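# Stack three bowed boards arch-up on the marked rectangle

## Task

Place all three curved boards in one tidy pile on the rectangle drawn on the mat, with every board centred over the one beneath it and its hollow face turned down so it sits like an arch. When finished, no other object on the table may be in contact with the pile, and the pile must stay put without the robot holding it.

## Robot and tools

Robot: two arms, left_arm and right_arm, each with six joints and a parallel gripper. The names are labels only. They do not mean the left or right side of a camera image. In the shared scene frame the origin lies on the table surface midway between the arms, +x points out across the table, +z points up, and left_arm sits toward +y. Distances are in metres.

Gripper: the fingers extend along the gripper's own +z axis and close along its y axis. The reported end_effector_position is the spot between the finger pads, roughly 1 cm short of the fingertips. Orientation is given as end_effector_quat_wxyz. The reported hand position can be a little off, more so when the arm is stretched far out.

execute_actions takes "actions", a list holding at most one item, and an optional boolean "pictures".
- Empty list {"actions": []}: nothing is commanded. It returns the current state plus camera images.
- Motion: {"actions": [{"rows": [[...]], "steps": N}]}. N is 1 to 15 control steps of 1/30 s each, 15 by default, and at least 10 in practice. Each row is used for one step. If there are fewer rows than steps, the last row is repeated.
- Wait: {"actions": [{"steps": N}]} with N up to 300. No new command is sent. It returns once N steps have passed since the previous result, and your reply time counts toward those steps.
- Images come back only with an empty list or with "pictures": true.
- A refused call sends the robot nothing.

Row layout: every row is a single flat list of exactly 14 numbers covering both arms, even when only one arm should move. The first seven are for left_arm: waist, shoulder, elbow, wrist pitch, wrist yaw, wrist roll, then gripper opening. The next seven are the same for right_arm. The six joint values are absolute target angles in radians, in the same form as the Joint positions line, not offsets. Stated ranges per arm:
- waist -2.618 to 3.054
- shoulder 0.000 to 3.142
- elbow 0.000 to 3.142
- wrist pitch -1.571 to 1.571
- wrist yaw -1.571 to 1.571
- wrist roll -2.094 to 2.094

The true limits may differ by up to 0.036 rad either way. A target more than 0.036 rad beyond a stated end, and beyond the current angle, gets the whole call refused. A target past the real end is clipped there, and the result reports "joint sent to its limit". That note can refer to an earlier action that is still running. If the note is absent, that does not prove more room is left.

Opening is an absolute value from -1 (closed) to +1 (fully open, about 0.094 m between the pads). Away from the extremes, the fingers are driven to where grip_measured would equal the number you send. To keep hold of something, command about 0.03 below grip_measured for a firm grasp, or less below it for a lighter one. Readings can be off by roughly 1 mm per gripper. Pad force tops out around 50 to 62 N. Very thin parts are held more weakly.

Motion limits: each step, the target sent to a joint is kept within a set distance of its measured angle. Those distances are 0.202 rad for the waist, 0.258 for the shoulder, 0.238 for the elbow, 0.573 for the wrist pitch, and 0.522 each for the wrist yaw and roll. If the targets would move the hand more than 70 mm from where it is, they are all scaled back, so large moves take several calls. Arms keep heading to the last row sent until everything is nearly still or a step is HELD. After that, only a new action makes them move further. Each result is captured 10 steps before its action ends. Those last steps, and the motion toward the target, continue while you compose the next reply.

Result lines:
- state line (left_arm: … | right_arm: …): each gripper's position and quaternion.
- Joint positions / Joint velocities: six joints per arm, then the pad gap in m and m/s.
- grip_measured: opening on the command scale.
- joint torques: total drive outputs, with offsets, scale factors and noise, so they are unreliable for sensing contact.
- "joint command not followed": the clearance check altered or blocked joint targets.
- HELD: marks steps where your row was not fully sent.
- MOTOR HOT (from 75 °C) and OVER-TEMPERATURE FAULT: at 90 °C the arm halts for 10 s; at 100 °C it goes limp and drops what it holds. Holding loads heats the motors, even while you are thinking.

zoom_image: takes "camera" (one of cam_head_left, cam_head_right, cam_left_wrist, cam_right_wrist; all 896x504) and "region" [x0, y0, x1, y1] in image pixels, origin at the top-left, at most 504 by 504. It returns a closer view of that camera's latest image.

show_instructions: takes no arguments and displays the reference pages for the scene.

finished_scene: takes {"scene": number of the current scene}. Replying without any tool call also ends things.

Avoid:
- dropping boards or knocking anything off the table
- slamming, or pressing hard on boards or the table
- letting the two arms collide or push on each other
- leaving the pile resting on a gripper at the end

Occasional brief tugs on held parts, or nudges to loose objects, can happen. Check the pile visually before finishing.

Each tool is called after "Call:" as name(argument=value, ...), one argument or row to a line, values as JSON.

Reference images:

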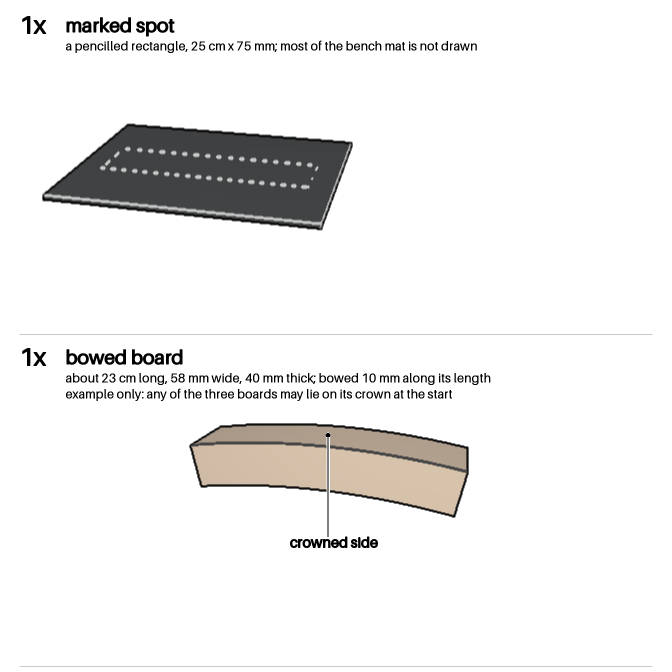

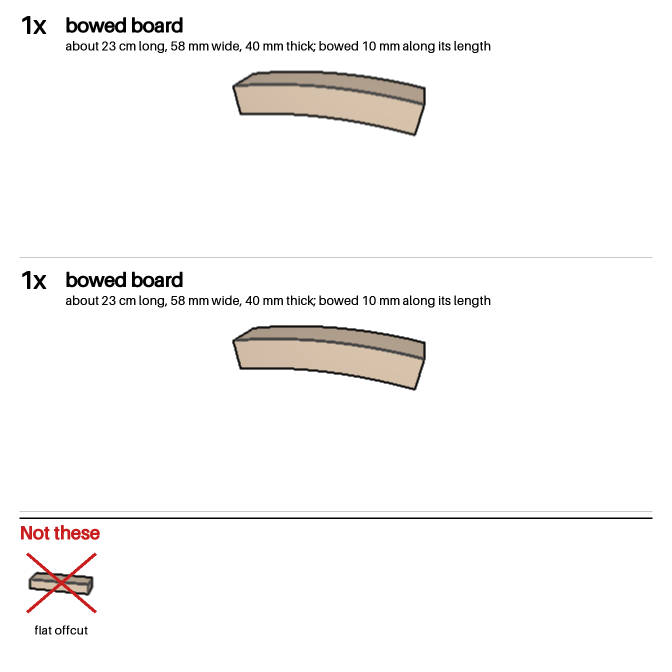

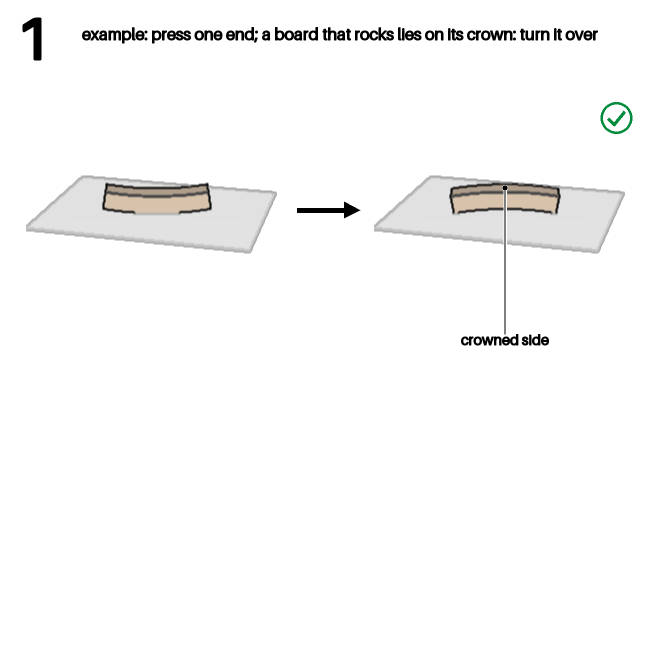

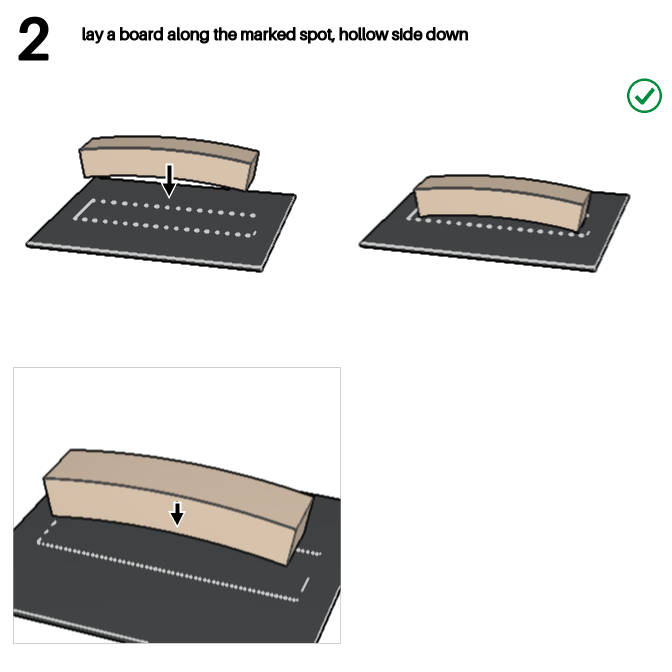

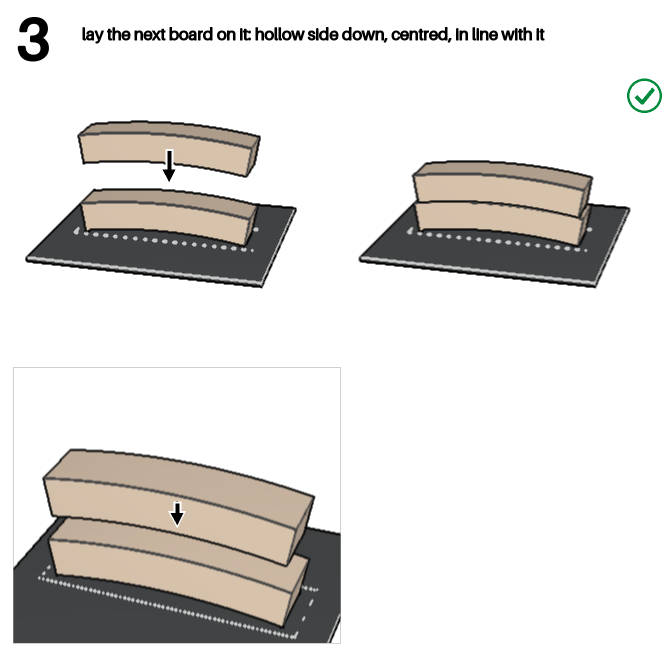

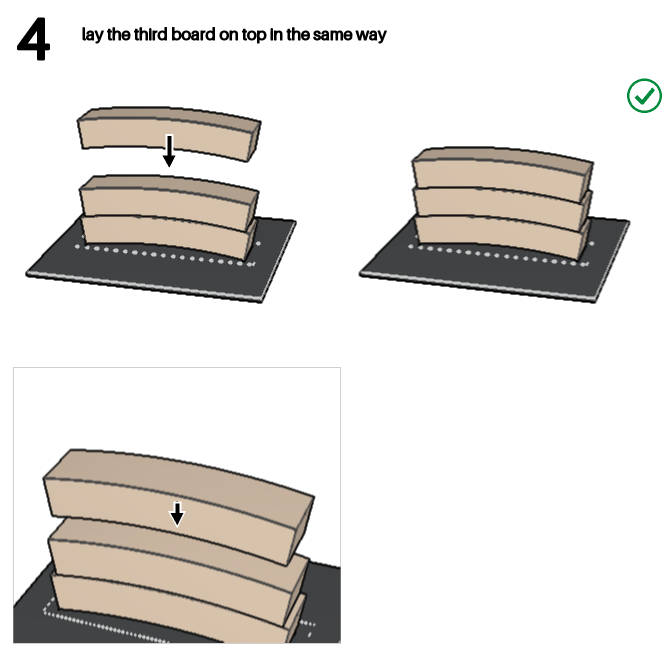

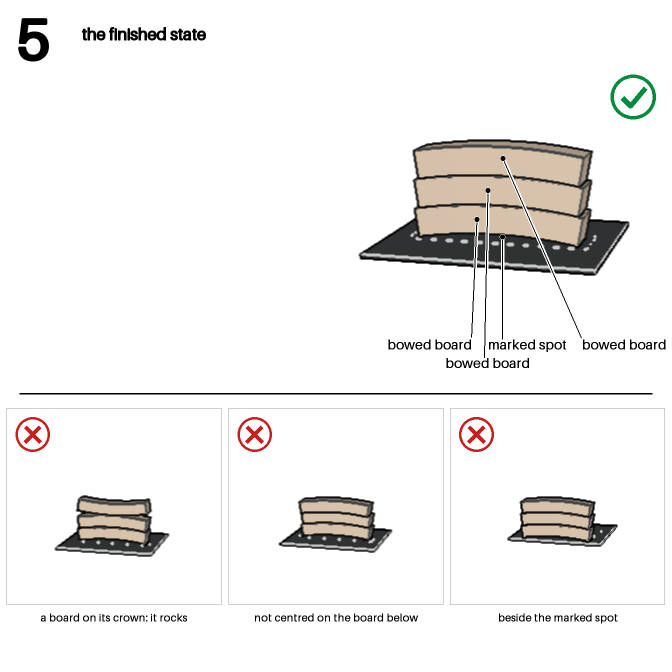

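## Session

I'll start by looking at the scene.

Call:
execute_actions(
  actions=[],
)

Scene clock: 0.00 s of 8700.00 s.
left_arm: end_effector_position=(+0.0903, +0.4753, +0.1493) grip_measured=+1.000 end_effector_quat_wxyz=(+0.027, +0.963, -0.264, +0.053) | right_arm: end_effector_position=(+0.5921, -0.3049, +0.2317) grip_measured=+1.000 end_effector_quat_wxyz=(+0.386, -0.075, +0.719, +0.573)
Joint positions: left_arm=[ 1.224  1.135  1.048 -1.523  0.112 -1.441  0.094] | right_arm=[-0.415  2.454  2.101  0.089 -1.398  0.615  0.094]
Joint velocities: left_arm=[-0.002  0.012  0.007 -0.051 -0.066 -0.037  0.   ] | right_arm=[-0.002 -0.012  0.017 -0.037 -0.037 -0.022  0.   ]
Joint torques (N m, as the arm reports them, + toward a larger angle): no reading
Motor temperatures (°C, as the motors report them): left_arm=[26 28 28 27 29 28] | right_arm=[26 29 29 29 29 29]

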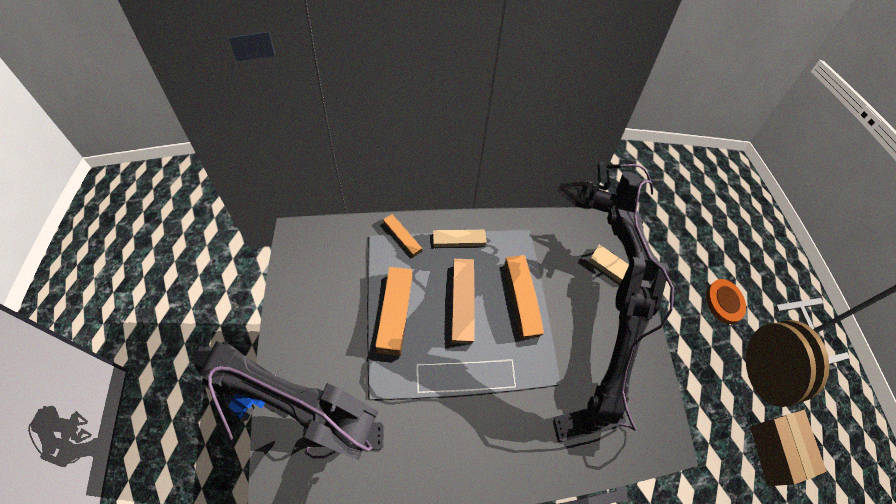

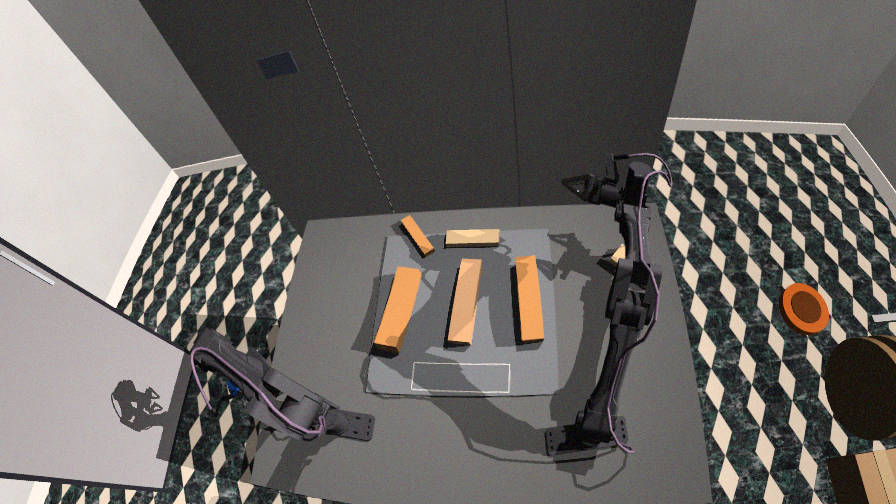

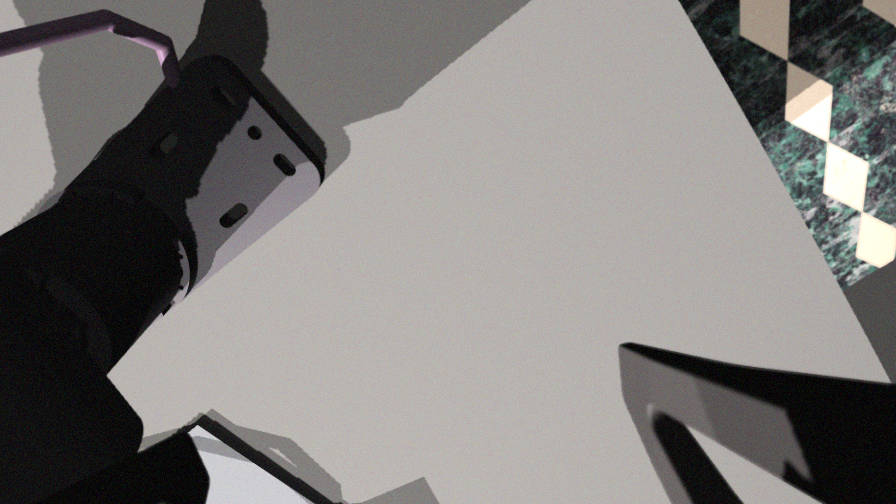

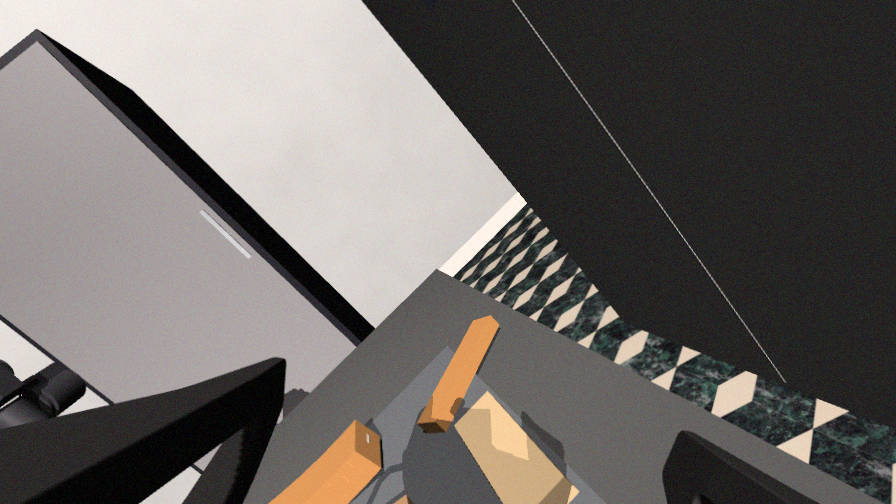

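Call:
zoom_image(
  camera="cam_head_left",
  region=[340, 200, 660, 460],
)

Call:
zoom_image(
  camera="cam_head_right",
  region=[340, 200, 660, 460],
)

Region (340, 200, 660, 460) of cam_head_left's 896x504 image, scaled by 1.575, with more detail than that image has; it fills the top 410 rows of this view, and the rest is white.

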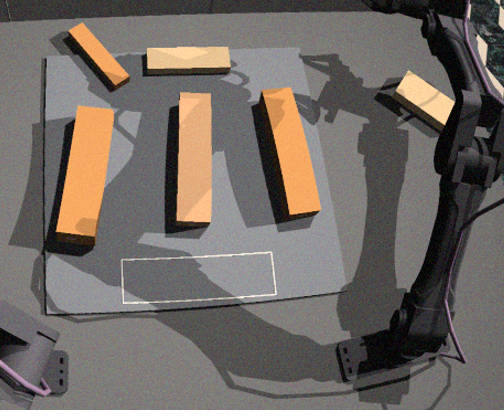

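Region (340, 200, 660, 460) of cam_head_right's 896x504 image, scaled by 1.575, with more detail than that image has; it fills the top 410 rows of this view, and the rest is white.

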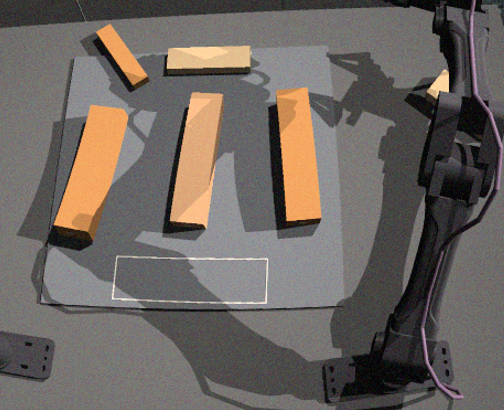

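Call:
zoom_image(
  camera="cam_head_right",
  region=[360, 245, 500, 365],
)

Call:
zoom_image(
  camera="cam_head_left",
  region=[430, 245, 570, 365],
)

Region (360, 245, 500, 365) of cam_head_right's 896x504 image, scaled by 3.600, with more detail than that image has; it fills the top 432 rows of this view, and the rest is white.

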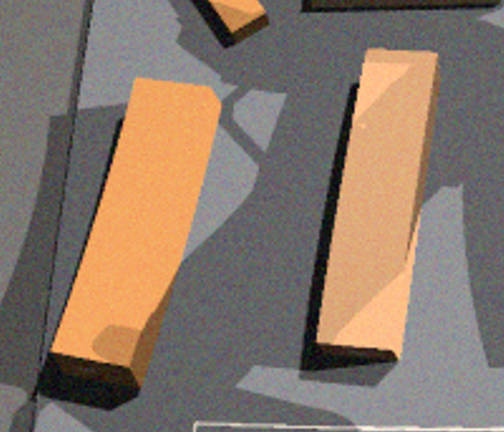

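Region (430, 245, 570, 365) of cam_head_left's 896x504 image, scaled by 3.600, with more detail than that image has; it fills the top 432 rows of this view, and the rest is white.

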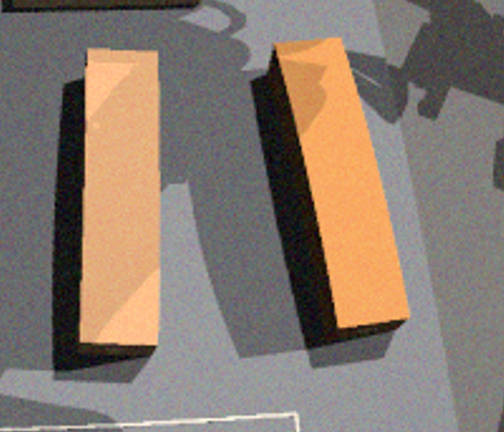

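Call:
execute_actions(
  actions=[
    {"rows": [[-0.71, 2.105, 2.096, -1.555, 0.0, -0.77, 1, -0.6, 1.884, 1.209, -0.896, -1.25, -1.571, 1]], "steps": 15},
  ],
)

Call:
execute_actions(
  actions=[
    {"steps": 60},
  ],
)

Scene clock: 9.90 s of 8700.00 s.
left_arm: end_effector_position=(+0.1657, +0.5212, +0.1698) grip_measured=+1.000 end_effector_quat_wxyz=(+0.038, +0.819, -0.572, +0.013) | right_arm: end_effector_position=(+0.5442, -0.3447, +0.2146) grip_measured=+1.000 end_effector_quat_wxyz=(+0.382, -0.005, +0.759, +0.527)
Joint positions: left_arm=[ 0.936  1.494  1.396 -1.547  0.032 -1.045  0.094] | right_arm=[-0.509  2.243  1.841 -0.247 -1.315  0.303  0.094]
Joint velocities: left_arm=[-1.668  2.425  2.239 -0.007 -0.198  1.546  0.   ] | right_arm=[-0.891 -1.609 -1.756 -2.366  0.491 -1.956  0.   ]
Joint torques (N m, as the arm reports them, + toward a larger angle): left_arm=[-1.62 -5.84  6.41 -0.1   0.09  0.04] | right_arm=[ -0.37 -19.73   6.73   1.25  -0.52  -0.12]
Motor temperatures (°C, as the motors report them): left_arm=[26 28 29 27 29 28] | right_arm=[26 37 31 30 29 29]
Steps of this call (steps 1 to 90: nothing new was sent; then 6.73 s passed at rest; steps 91 to 95: the first 5 steps of this action). Readings (joint positions):
91: left_arm=[1.194 1.167 1.079 -1.551 0.086 -1.368] | right_arm=[-0.423 2.433 2.075 0.048 -1.378 0.566]
92: left_arm=[1.127 1.236 1.151 -1.555 0.064 -1.271] | right_arm=[-0.434 2.390 2.016 -0.025 -1.360 0.503]
94: left_arm=[0.996 1.409 1.318 -1.551 0.040 -1.104] | right_arm=[-0.479 2.296 1.901 -0.171 -1.330 0.373]
95: the state above

Scene clock: 11.90 s of 8700.00 s.
left_arm: end_effector_position=(+0.2998, +0.0693, +0.1349) grip_measured=+1.000 end_effector_quat_wxyz=(-0.019, -0.004, +1.000, +0.014) | right_arm: end_effector_position=(+0.3668, -0.3078, +0.1305) grip_measured=+1.000 end_effector_quat_wxyz=(+0.501, -0.412, +0.704, +0.289)
Joint positions: left_arm=[-0.71   2.136  2.06  -1.543  0.008 -0.779  0.094] | right_arm=[-0.608  1.897  1.209 -0.872 -1.235 -1.565  0.094]
Joint velocities: left_arm=[ 0.002 -0.007 -0.022  0.022  0.007 -0.037  0.   ] | right_arm=[-0.012 -0.007  0.012  0.022  0.022 -0.022  0.   ]
Joint torques (N m, as the arm reports them, + toward a larger angle): left_arm=[ -0.04 -14.33   9.46  -0.15  -0.06   0.09] | right_arm=[  0.57 -11.99   5.97   0.03  -0.69  -0.08]
Motor temperatures (°C, as the motors report them): left_arm=[26 29 29 27 29 28] | right_arm=[26 37 31 30 29 29]
Kept back: nothing.
Steps of this call (steps 1 to 10: the last 10 steps of your previous action; steps 11 to 60: the robot went on to your last target). Readings (joint positions):
1: left_arm=[0.879 1.577 1.470 -1.543 0.026 -0.999] | right_arm=[-0.539 2.187 1.780 -0.324 -1.301 0.232]
2: left_arm=[0.824 1.658 1.541 -1.540 0.021 -0.963] | right_arm=[-0.568 2.129 1.720 -0.400 -1.290 0.162]
4: left_arm=[0.721 1.814 1.674 -1.534 0.015 -0.910] | right_arm=[-0.611 2.014 1.600 -0.529 -1.273 0.015]
8: left_arm=[0.525 2.081 1.914 -1.520 0.007 -0.847] | right_arm=[-0.621 1.872 1.386 -0.686 -1.269 -0.286]
60: the state above
All arms were judged still, so your last target was given up. Only a new action makes them travel on or press farther. Fingers that are still opening or closing keep moving.

Call:
execute_actions(
  actions=[],
)

Scene clock: 12.27 s of 8700.00 s.
left_arm: end_effector_position=(+0.2998, +0.0693, +0.1349) grip_measured=+1.000 end_effector_quat_wxyz=(-0.019, -0.004, +1.000, +0.014) | right_arm: end_effector_position=(+0.3668, -0.3078, +0.1305) grip_measured=+1.000 end_effector_quat_wxyz=(+0.501, -0.412, +0.704, +0.289)
Joint positions: left_arm=[-0.71   2.136  2.06  -1.543  0.008 -0.779  0.094] | right_arm=[-0.608  1.897  1.209 -0.872 -1.235 -1.565  0.094]
Joint velocities: left_arm=[ 0.002 -0.002  0.002  0.007 -0.007 -0.022  0.   ] | right_arm=[ 0.002  0.007 -0.032 -0.066 -0.051 -0.007  0.   ]
Joint torques (N m, as the arm reports them, + toward a larger angle): left_arm=[ -0.21 -14.41   9.33  -0.14  -0.04   0.1 ] | right_arm=[  0.57 -11.98   5.94   0.03  -0.69  -0.08]
Motor temperatures (°C, as the motors report them): left_arm=[26 29 29 27 29 28] | right_arm=[26 37 31 30 29 29]
Kept back: nothing.
Steps of this call (steps 1 to 11: nothing new was sent). Readings (joint positions):
1: left_arm=[-0.710 2.136 2.060 -1.543 0.008 -0.779] | right_arm=[-0.608 1.897 1.209 -0.872 -1.235 -1.565]
2: left_arm=[-0.710 2.136 2.060 -1.543 0.008 -0.779] | right_arm=[-0.608 1.897 1.209 -0.872 -1.235 -1.565]
4: left_arm=[-0.710 2.136 2.060 -1.543 0.008 -0.779] | right_arm=[-0.608 1.897 1.209 -0.872 -1.235 -1.565]
8: left_arm=[-0.710 2.136 2.060 -1.543 0.008 -0.779] | right_arm=[-0.608 1.897 1.209 -0.872 -1.235 -1.565]
11: the state above

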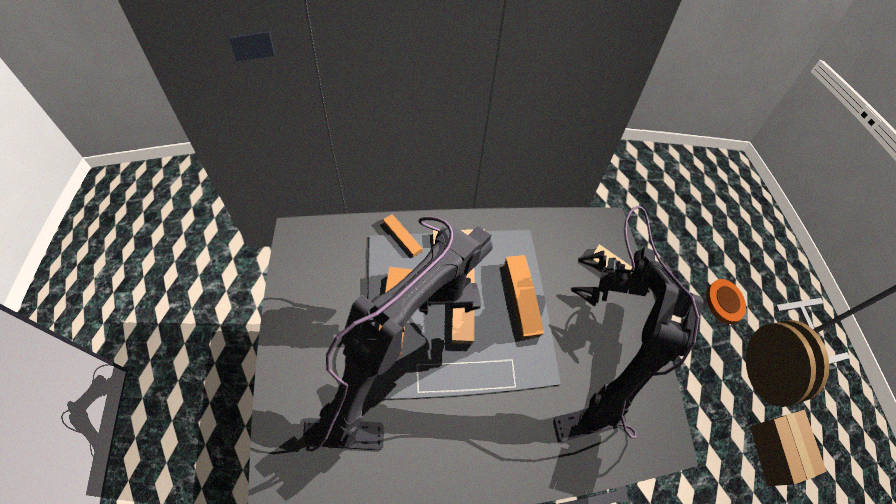

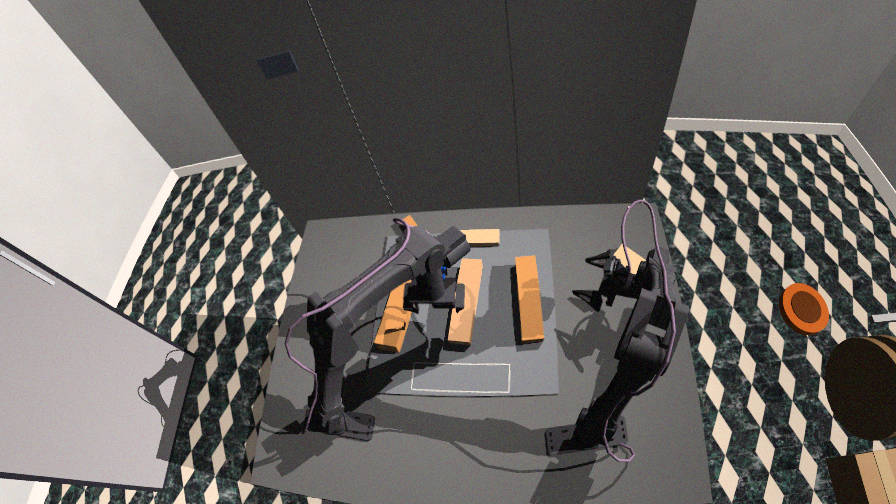

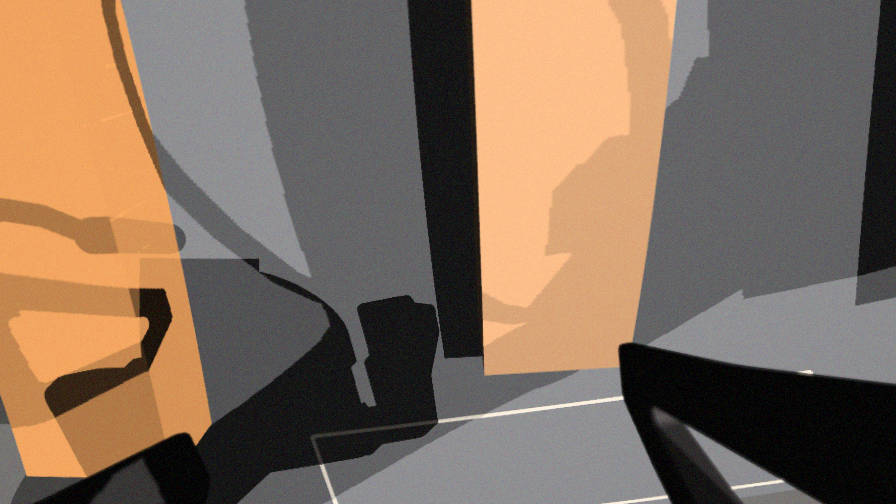

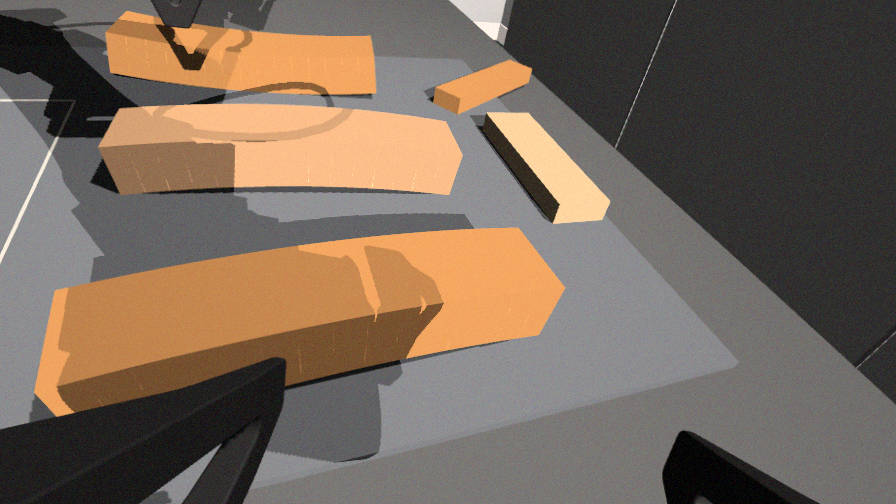

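Call:
zoom_image(
  camera="cam_right_wrist",
  region=[80, 0, 500, 220],
)

Call:
zoom_image(
  camera="cam_right_wrist",
  region=[100, 200, 600, 440],
)

Region (80, 0, 500, 220) of cam_right_wrist's 896x504 image, scaled by 1.200, with more detail than that image has; it fills the top 264 rows of this view, and the rest is white.

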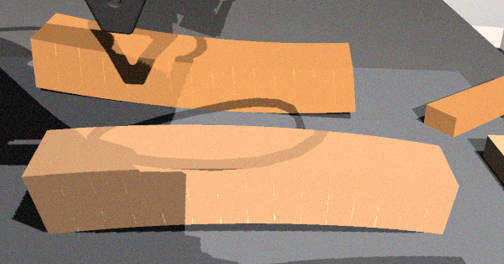

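Region (100, 200, 600, 440) of cam_right_wrist's 896x504 image, scaled by 1.008, with more detail than that image has; it fills the top 242 rows of this view, and the rest is white.

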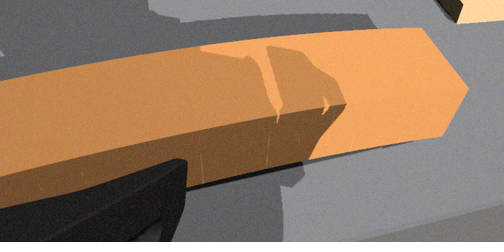

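Call:
zoom_image(
  camera="cam_left_wrist",
  region=[392, 300, 896, 504],
)

Call:
zoom_image(
  camera="cam_head_left",
  region=[560, 230, 700, 330],
)

Region (392, 300, 896, 504) of cam_left_wrist's 896x504 image, scaled by 1.000; it fills the top 204 rows of this view, and the rest is white.

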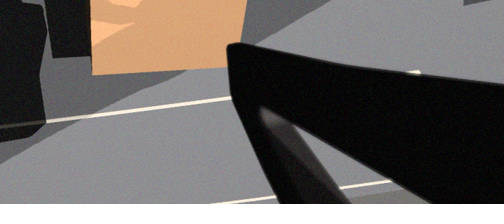

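Region (560, 230, 700, 330) of cam_head_left's 896x504 image, scaled by 3.600, with more detail than that image has; it fills the top 360 rows of this view, and the rest is white.

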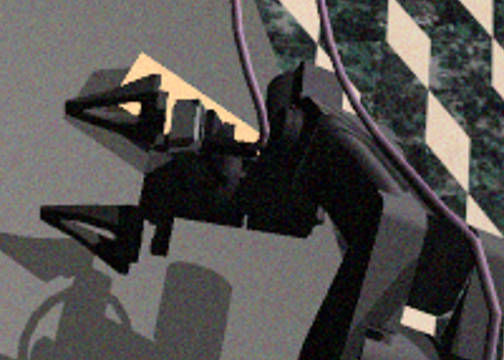

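Call:
execute_actions(
  actions=[
    {"rows": [[-0.994, 1.97, 1.985, -1.535, 0.0, -1.055, 1, -0.4, 2.0, 1.9, -1.4, 0.0, 0.27, 1]], "steps": 15},
  ],
)

Call:
execute_actions(
  actions=[
    {"steps": 25},
  ],
)

Call:
execute_actions(
  actions=[
    {"rows": [[-0.994, 1.97, 1.985, -1.535, 0.0, -1.055, 1, 0.329, 2.07, 2.085, -1.53, 0.0, 0.27, 1]], "steps": 15},
  ],
)

Call:
execute_actions(
  actions=[
    {"steps": 40},
  ],
  pictures=true,
)

Scene clock: 25.20 s of 8700.00 s.
left_arm: end_effector_position=(+0.2472, +0.0384, +0.1515) grip_measured=+1.000 end_effector_quat_wxyz=(+0.000, +0.002, +1.000, +0.007) | right_arm: end_effector_position=(+0.3714, -0.2891, +0.1009) grip_measured=+1.000 end_effector_quat_wxyz=(+0.198, -0.334, +0.870, +0.306)
Joint positions: left_arm=[-0.87   2.05   1.997 -1.529 -0.008 -0.927  0.094] | right_arm=[-0.414  2.013  1.55  -1.211 -0.739 -1.094  0.094]
Joint velocities: left_arm=[-1.468 -0.515 -0.056  0.022 -0.007 -0.696  0.   ] | right_arm=[ 1.009  0.398  2.098 -1.165  2.982  2.821  0.   ]
Joint torques (N m, as the arm reports them, + toward a larger angle): left_arm=[ -2.   -14.79   5.92  -0.05   0.09  -0.08] | right_arm=[ -3.41 -15.8    9.26  -0.01  -0.6   -0.03]
Motor temperatures (°C, as the motors report them): left_arm=[26 33 30 27 29 28] | right_arm=[26 37 31 29 29 29]
Steps of this call (steps 1 to 90: nothing new was sent; then 9.77 s passed at rest; steps 91 to 95: the first 5 steps of this action). Readings (joint positions):
91: left_arm=[-0.721 2.125 2.048 -1.534 0.002 -0.809] | right_arm=[-0.589 1.911 1.250 -0.955 -1.155 -1.492]
92: left_arm=[-0.742 2.107 2.026 -1.528 -0.005 -0.845] | right_arm=[-0.551 1.942 1.324 -1.052 -1.047 -1.391]
94: left_arm=[-0.820 2.068 2.001 -1.530 -0.008 -0.901] | right_arm=[-0.453 1.996 1.477 -1.169 -0.841 -1.193]
95: the state above

Scene clock: 26.03 s of 8700.00 s.
left_arm: end_effector_position=(+0.2016, +0.0124, +0.1756) grip_measured=+1.000 end_effector_quat_wxyz=(+0.010, +0.008, +1.000, -0.026) | right_arm: end_effector_position=(+0.3740, -0.4083, +0.1464) grip_measured=+1.000 end_effector_quat_wxyz=(+0.041, +0.273, +0.961, +0.003)
Joint positions: left_arm=[-0.998  1.983  1.996 -1.529  0.009 -1.044  0.094] | right_arm=[-0.398  1.992  1.889 -1.385 -0.009  0.249  0.094]
Joint velocities: left_arm=[ 0.002  0.007  0.012  0.051 -0.066  0.022  0.   ] | right_arm=[-0.002  0.002 -0.017 -0.081  0.007  0.125  0.   ]
Joint torques (N m, as the arm reports them, + toward a larger angle): left_arm=[  0.33 -11.75   5.8    0.17  -0.03  -0.08] | right_arm=[ -0.1  -11.8    7.45   0.29   0.06   0.08]
Motor temperatures (°C, as the motors report them): left_arm=[26 33 30 27 29 28] | right_arm=[26 37 32 29 29 29]
Kept back: nothing.
Steps of this call (steps 1 to 10: the last 10 steps of your previous action; steps 11 to 25: the robot went on to your last target). Readings (joint positions):
1: left_arm=[-0.921 2.033 1.996 -1.529 -0.007 -0.950] | right_arm=[-0.387 2.022 1.622 -1.247 -0.639 -0.995]
2: left_arm=[-0.967 2.018 1.996 -1.529 -0.002 -0.968] | right_arm=[-0.372 2.025 1.694 -1.274 -0.542 -0.898]
4: left_arm=[-1.025 1.994 1.996 -1.529 0.010 -0.994] | right_arm=[-0.369 2.020 1.815 -1.302 -0.364 -0.710]
8: left_arm=[-1.020 1.983 1.996 -1.529 0.015 -1.023] | right_arm=[-0.394 1.988 1.888 -1.327 -0.146 -0.315]
25: the state above

Scene clock: 26.20 s of 8700.00 s.
left_arm: end_effector_position=(+0.2016, +0.0124, +0.1756) grip_measured=+1.000 end_effector_quat_wxyz=(+0.010, +0.008, +1.000, -0.026) | right_arm: end_effector_position=(+0.4037, -0.3439, +0.1596) grip_measured=+1.000 end_effector_quat_wxyz=(+0.050, +0.191, +0.980, -0.004)
Joint positions: left_arm=[-0.998  1.983  1.996 -1.529  0.009 -1.044  0.094] | right_arm=[-0.217  2.054  2.032 -1.449  0.014  0.259  0.094]
Joint velocities: left_arm=[ 0.007 -0.007 -0.007 -0.095  0.066 -0.037  0.   ] | right_arm=[ 1.536  0.11   0.325 -0.183 -0.081  0.051  0.   ]
Joint torques (N m, as the arm reports them, + toward a larger angle): left_arm=[  0.23 -11.76   5.79   0.15  -0.07  -0.08] | right_arm=[  1.68 -12.62   8.29  -0.13  -0.11   0.04]
Motor temperatures (°C, as the motors report them): left_arm=[26 33 30 27 29 28] | right_arm=[26 37 32 29 29 29]
Steps of this call (steps 1 to 5: the first 5 steps of this action). Readings (joint positions):
1: left_arm=[-0.998 1.983 1.996 -1.529 0.009 -1.044] | right_arm=[-0.384 2.004 1.914 -1.411 -0.000 0.253]
2: left_arm=[-0.998 1.983 1.996 -1.529 0.009 -1.044] | right_arm=[-0.358 2.024 1.959 -1.439 0.010 0.256]
4: left_arm=[-0.998 1.983 1.996 -1.529 0.009 -1.044] | right_arm=[-0.270 2.049 2.017 -1.447 0.014 0.259]
5: the state above

Scene clock: 27.53 s of 8700.00 s.
left_arm: end_effector_position=(+0.2016, +0.0124, +0.1756) grip_measured=+1.000 end_effector_quat_wxyz=(+0.010, +0.008, +1.000, -0.026) | right_arm: end_effector_position=(+0.3578, -0.1249, +0.1582) grip_measured=+1.000 end_effector_quat_wxyz=(+0.016, -0.081, +0.997, +0.009)
Joint positions: left_arm=[-0.998  1.983  1.996 -1.529  0.009 -1.044  0.094] | right_arm=[ 0.33   2.066  2.049 -1.517 -0.005  0.262  0.094]
Joint velocities: left_arm=[-0.002 -0.002 -0.007 -0.007 -0.022 -0.066  0.   ] | right_arm=[-0.002 -0.002 -0.022 -0.051  0.007  0.022  0.   ]
Joint torques (N m, as the arm reports them, + toward a larger angle): left_arm=[  0.2  -11.74   5.79   0.15  -0.11  -0.09] | right_arm=[ -0.03 -12.72   9.38   0.2    0.04   0.06]
Motor temperatures (°C, as the motors report them): left_arm=[26 33 30 27 29 28] | right_arm=[26 37 32 29 29 29]
Kept back: nothing.
Steps of this call (steps 1 to 10: the last 10 steps of your previous action; steps 11 to 40: the robot went on to your last target). Readings (joint positions):
1: left_arm=[-0.998 1.983 1.996 -1.529 0.009 -1.044] | right_arm=[-0.161 2.057 2.040 -1.452 0.014 0.260]
2: left_arm=[-0.998 1.983 1.996 -1.529 0.009 -1.044] | right_arm=[-0.103 2.059 2.045 -1.456 0.013 0.260]
4: left_arm=[-0.998 1.983 1.996 -1.529 0.009 -1.044] | right_arm=[0.015 2.061 2.048 -1.463 0.011 0.260]
8: left_arm=[-0.998 1.983 1.996 -1.529 0.009 -1.044] | right_arm=[0.252 2.065 2.049 -1.475 0.006 0.260]
40: the state above

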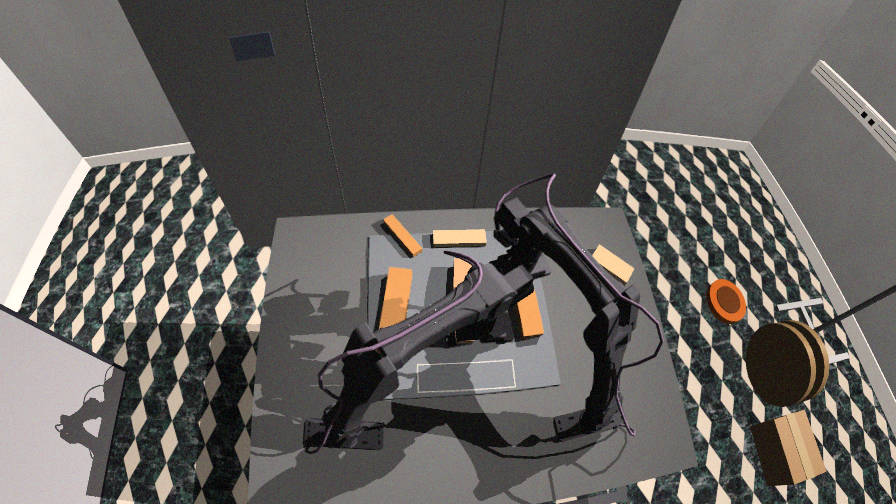

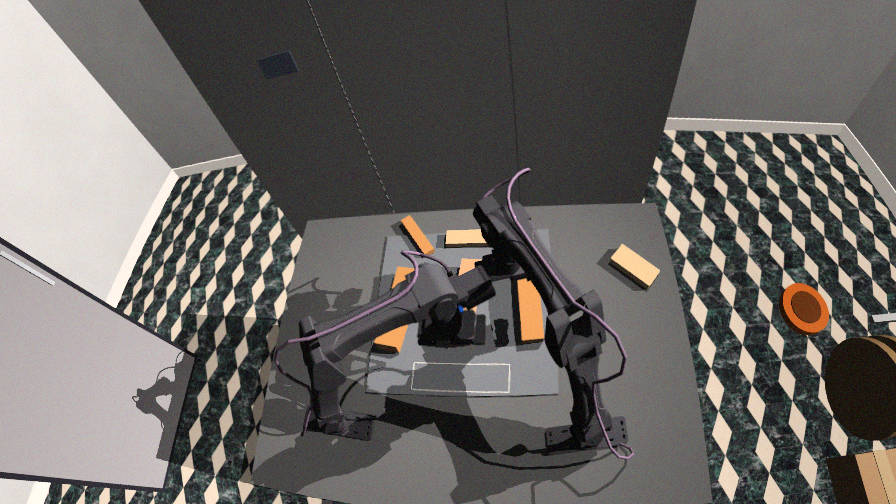

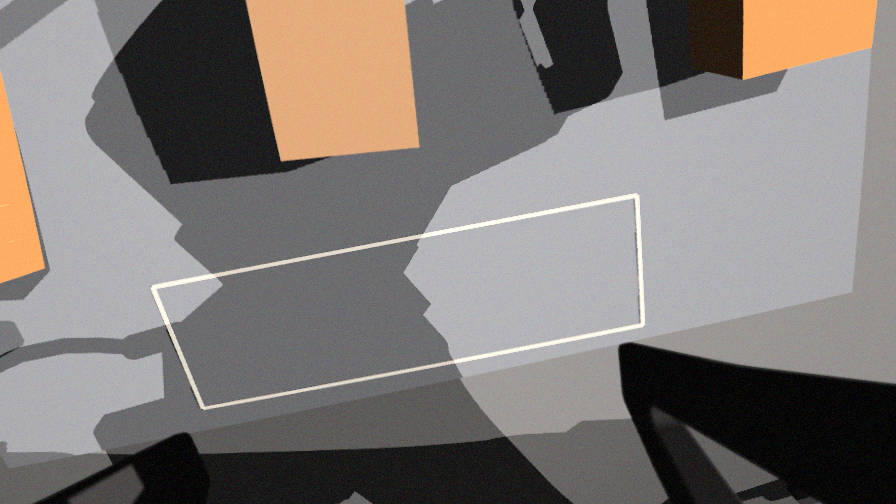

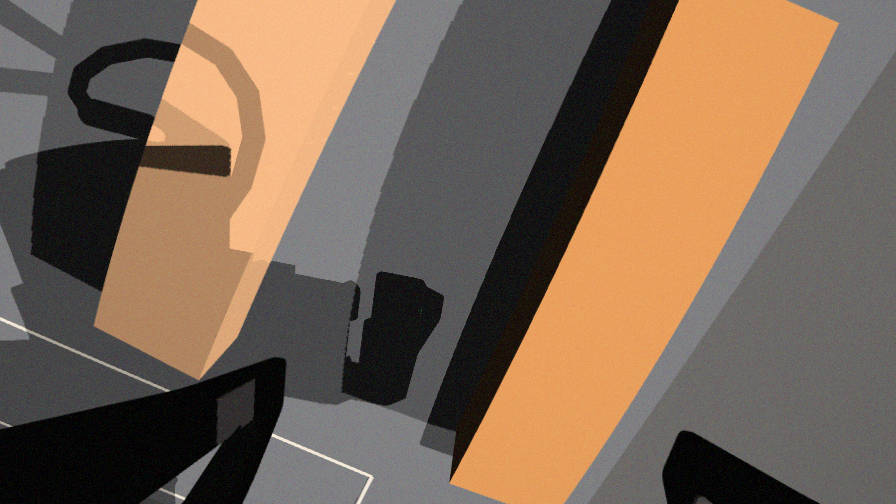

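Call:
zoom_image(
  camera="cam_left_wrist",
  region=[130, 260, 290, 420],
)

Call:
zoom_image(
  camera="cam_left_wrist",
  region=[540, 180, 700, 420],
)

Region (130, 260, 290, 420) of cam_left_wrist's 896x504 image, scaled by 3.150, with more detail than that image has.

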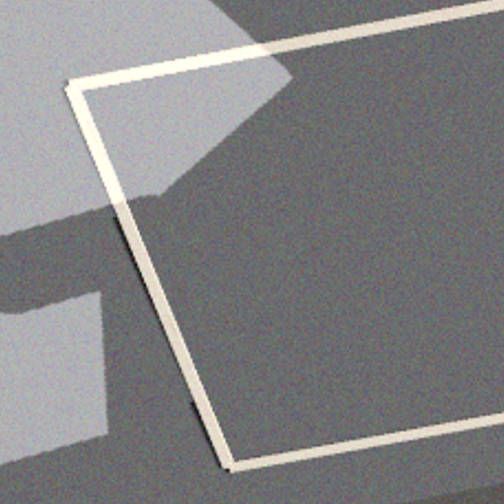

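Region (540, 180, 700, 420) of cam_left_wrist's 896x504 image, scaled by 2.100, with more detail than that image has.

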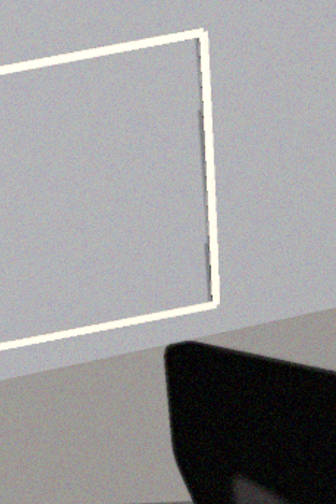

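Call:
execute_actions(
  actions=[
    {"rows": [[-1.106, 1.85, 1.755, -1.476, 0.0, 0.403, 1, 0.2, 2.0, 1.95, -1.53, 0.0, 0.29, 1]], "steps": 15},
  ],
)

Call:
execute_actions(
  actions=[
    {"steps": 40},
  ],
  pictures=true,
)

Scene clock: 34.40 s of 8700.00 s.
left_arm: end_effector_position=(+0.1537, +0.0359, +0.1534) grip_measured=+1.000 end_effector_quat_wxyz=(-0.014, +0.283, +0.959, +0.016) | right_arm: end_effector_position=(+0.3572, -0.1713, +0.1531) grip_measured=+1.000 end_effector_quat_wxyz=(-0.004, -0.019, +1.000, +0.003)
Joint positions: left_arm=[-1.092  1.883  1.769 -1.498  0.001 -0.577  0.094] | right_arm=[ 0.219  2.029  1.972 -1.521 -0.008  0.275  0.094]
Joint velocities: left_arm=[-0.564 -0.066 -0.369 -0.11   0.125  2.879  0.   ] | right_arm=[-0.725 -0.051 -0.1   -0.037  0.095  0.066  0.   ]
Joint torques (N m, as the arm reports them, + toward a larger angle): left_arm=[  1.5  -12.03   7.24   0.44  -0.08   0.06] | right_arm=[  1.86 -15.     4.96   0.25  -0.12   0.02]
Motor temperatures (°C, as the motors report them): left_arm=[26 33 30 27 29 28] | right_arm=[26 37 33 29 29 29]
Steps of this call (steps 1 to 15: the robot went on to your last target; steps 16 to 90: nothing new was sent; then 3.70 s passed at rest; steps 91 to 95: the first 5 steps of this action). Readings (joint positions):
91: left_arm=[-1.006 1.963 1.953 -1.499 0.004 -0.969] | right_arm=[0.320 2.059 2.034 -1.509 -0.010 0.264]
92: left_arm=[-1.021 1.928 1.878 -1.474 -0.001 -0.870] | right_arm=[0.303 2.046 2.008 -1.507 -0.015 0.267]
94: left_arm=[-1.070 1.889 1.787 -1.492 -0.001 -0.675] | right_arm=[0.246 2.031 1.978 -1.518 -0.013 0.272]
95: the state above

Scene clock: 35.73 s of 8700.00 s.
left_arm: end_effector_position=(+0.1460, +0.0323, +0.1516) grip_measured=+1.000 end_effector_quat_wxyz=(-0.019, +0.705, +0.709, +0.006) | right_arm: end_effector_position=(+0.3604, -0.1837, +0.1538) grip_measured=+1.000 end_effector_quat_wxyz=(-0.002, -0.001, +1.000, -0.003)
Joint positions: left_arm=[-1.114  1.881  1.759 -1.489  0.004  0.391  0.094] | right_arm=[ 0.191  2.025  1.97  -1.521  0.004  0.282  0.094]
Joint velocities: left_arm=[ 0.007 -0.002 -0.007  0.022  0.037  0.037  0.   ] | right_arm=[ 0.002  0.007 -0.012  0.007  0.037 -0.007  0.   ]
Joint torques (N m, as the arm reports them, + toward a larger angle): left_arm=[  0.55 -12.3    6.27   0.17  -0.02   0.12] | right_arm=[  0.65 -14.86   4.63   0.16  -0.04   0.08]
Motor temperatures (°C, as the motors report them): left_arm=[26 34 30 27 29 28] | right_arm=[26 37 33 29 29 29]
Kept back: nothing.
Steps of this call (steps 1 to 10: the last 10 steps of your previous action; steps 11 to 40: the robot went on to your last target). Readings (joint positions):
1: left_arm=[-1.106 1.882 1.762 -1.499 0.003 -0.479] | right_arm=[0.199 2.027 1.971 -1.521 -0.004 0.277]
2: left_arm=[-1.114 1.882 1.760 -1.498 0.004 -0.381] | right_arm=[0.187 2.027 1.970 -1.521 0.001 0.278]
4: left_arm=[-1.115 1.882 1.759 -1.495 0.005 -0.185] | right_arm=[0.182 2.026 1.970 -1.521 0.004 0.281]
8: left_arm=[-1.114 1.881 1.759 -1.491 0.004 0.146] | right_arm=[0.190 2.025 1.970 -1.521 0.004 0.281]
40: the state above

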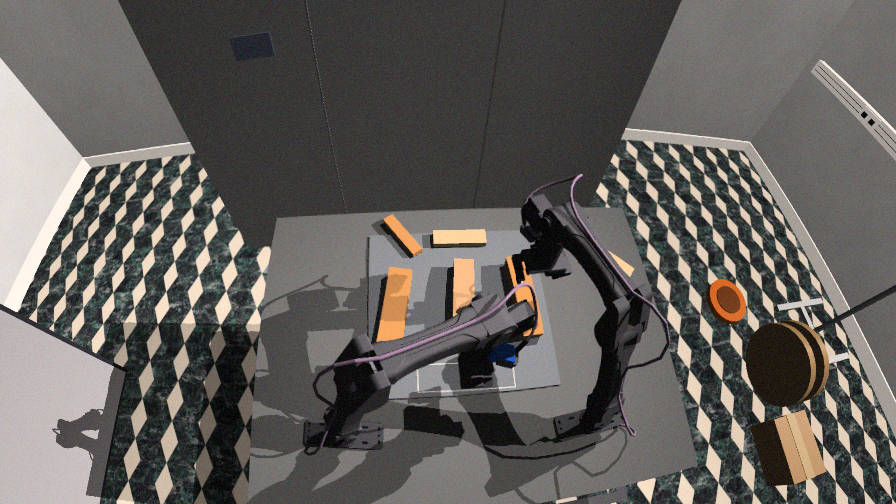

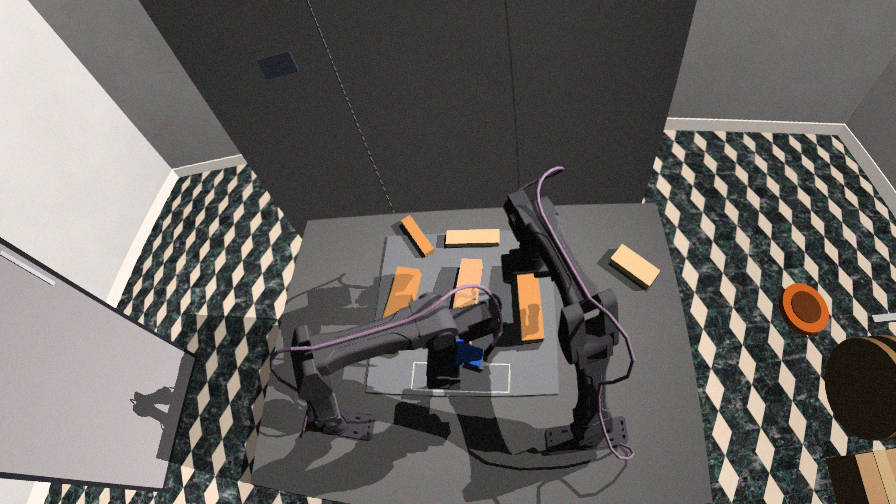

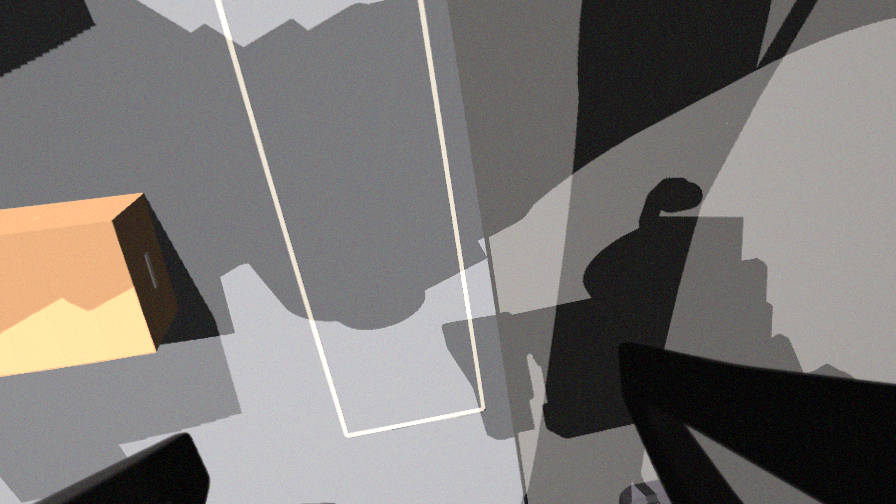

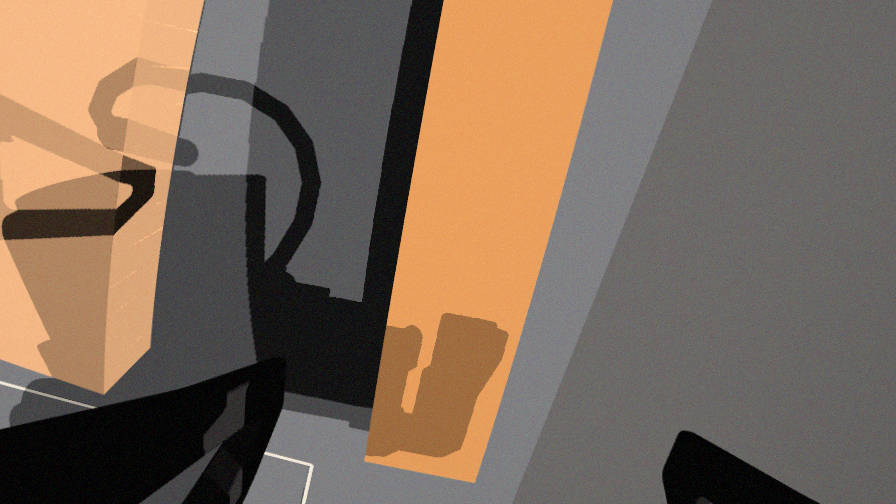

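Call:
zoom_image(
  camera="cam_left_wrist",
  region=[330, 380, 500, 460],
)

Call:
zoom_image(
  camera="cam_right_wrist",
  region=[250, 400, 500, 504],
)

Region (330, 380, 500, 460) of cam_left_wrist's 896x504 image, scaled by 2.965, with more detail than that image has; it fills the top 237 rows of this view, and the rest is white.

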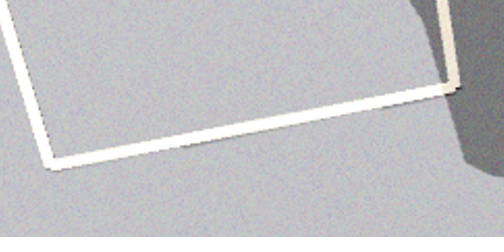

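Region (250, 400, 500, 504) of cam_right_wrist's 896x504 image, scaled by 2.016, with more detail than that image has; it fills the top 210 rows of this view, and the rest is white.

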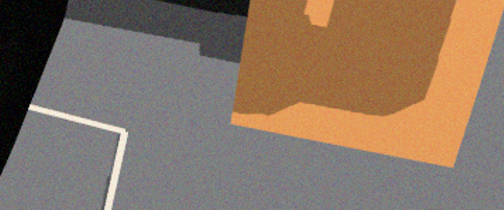

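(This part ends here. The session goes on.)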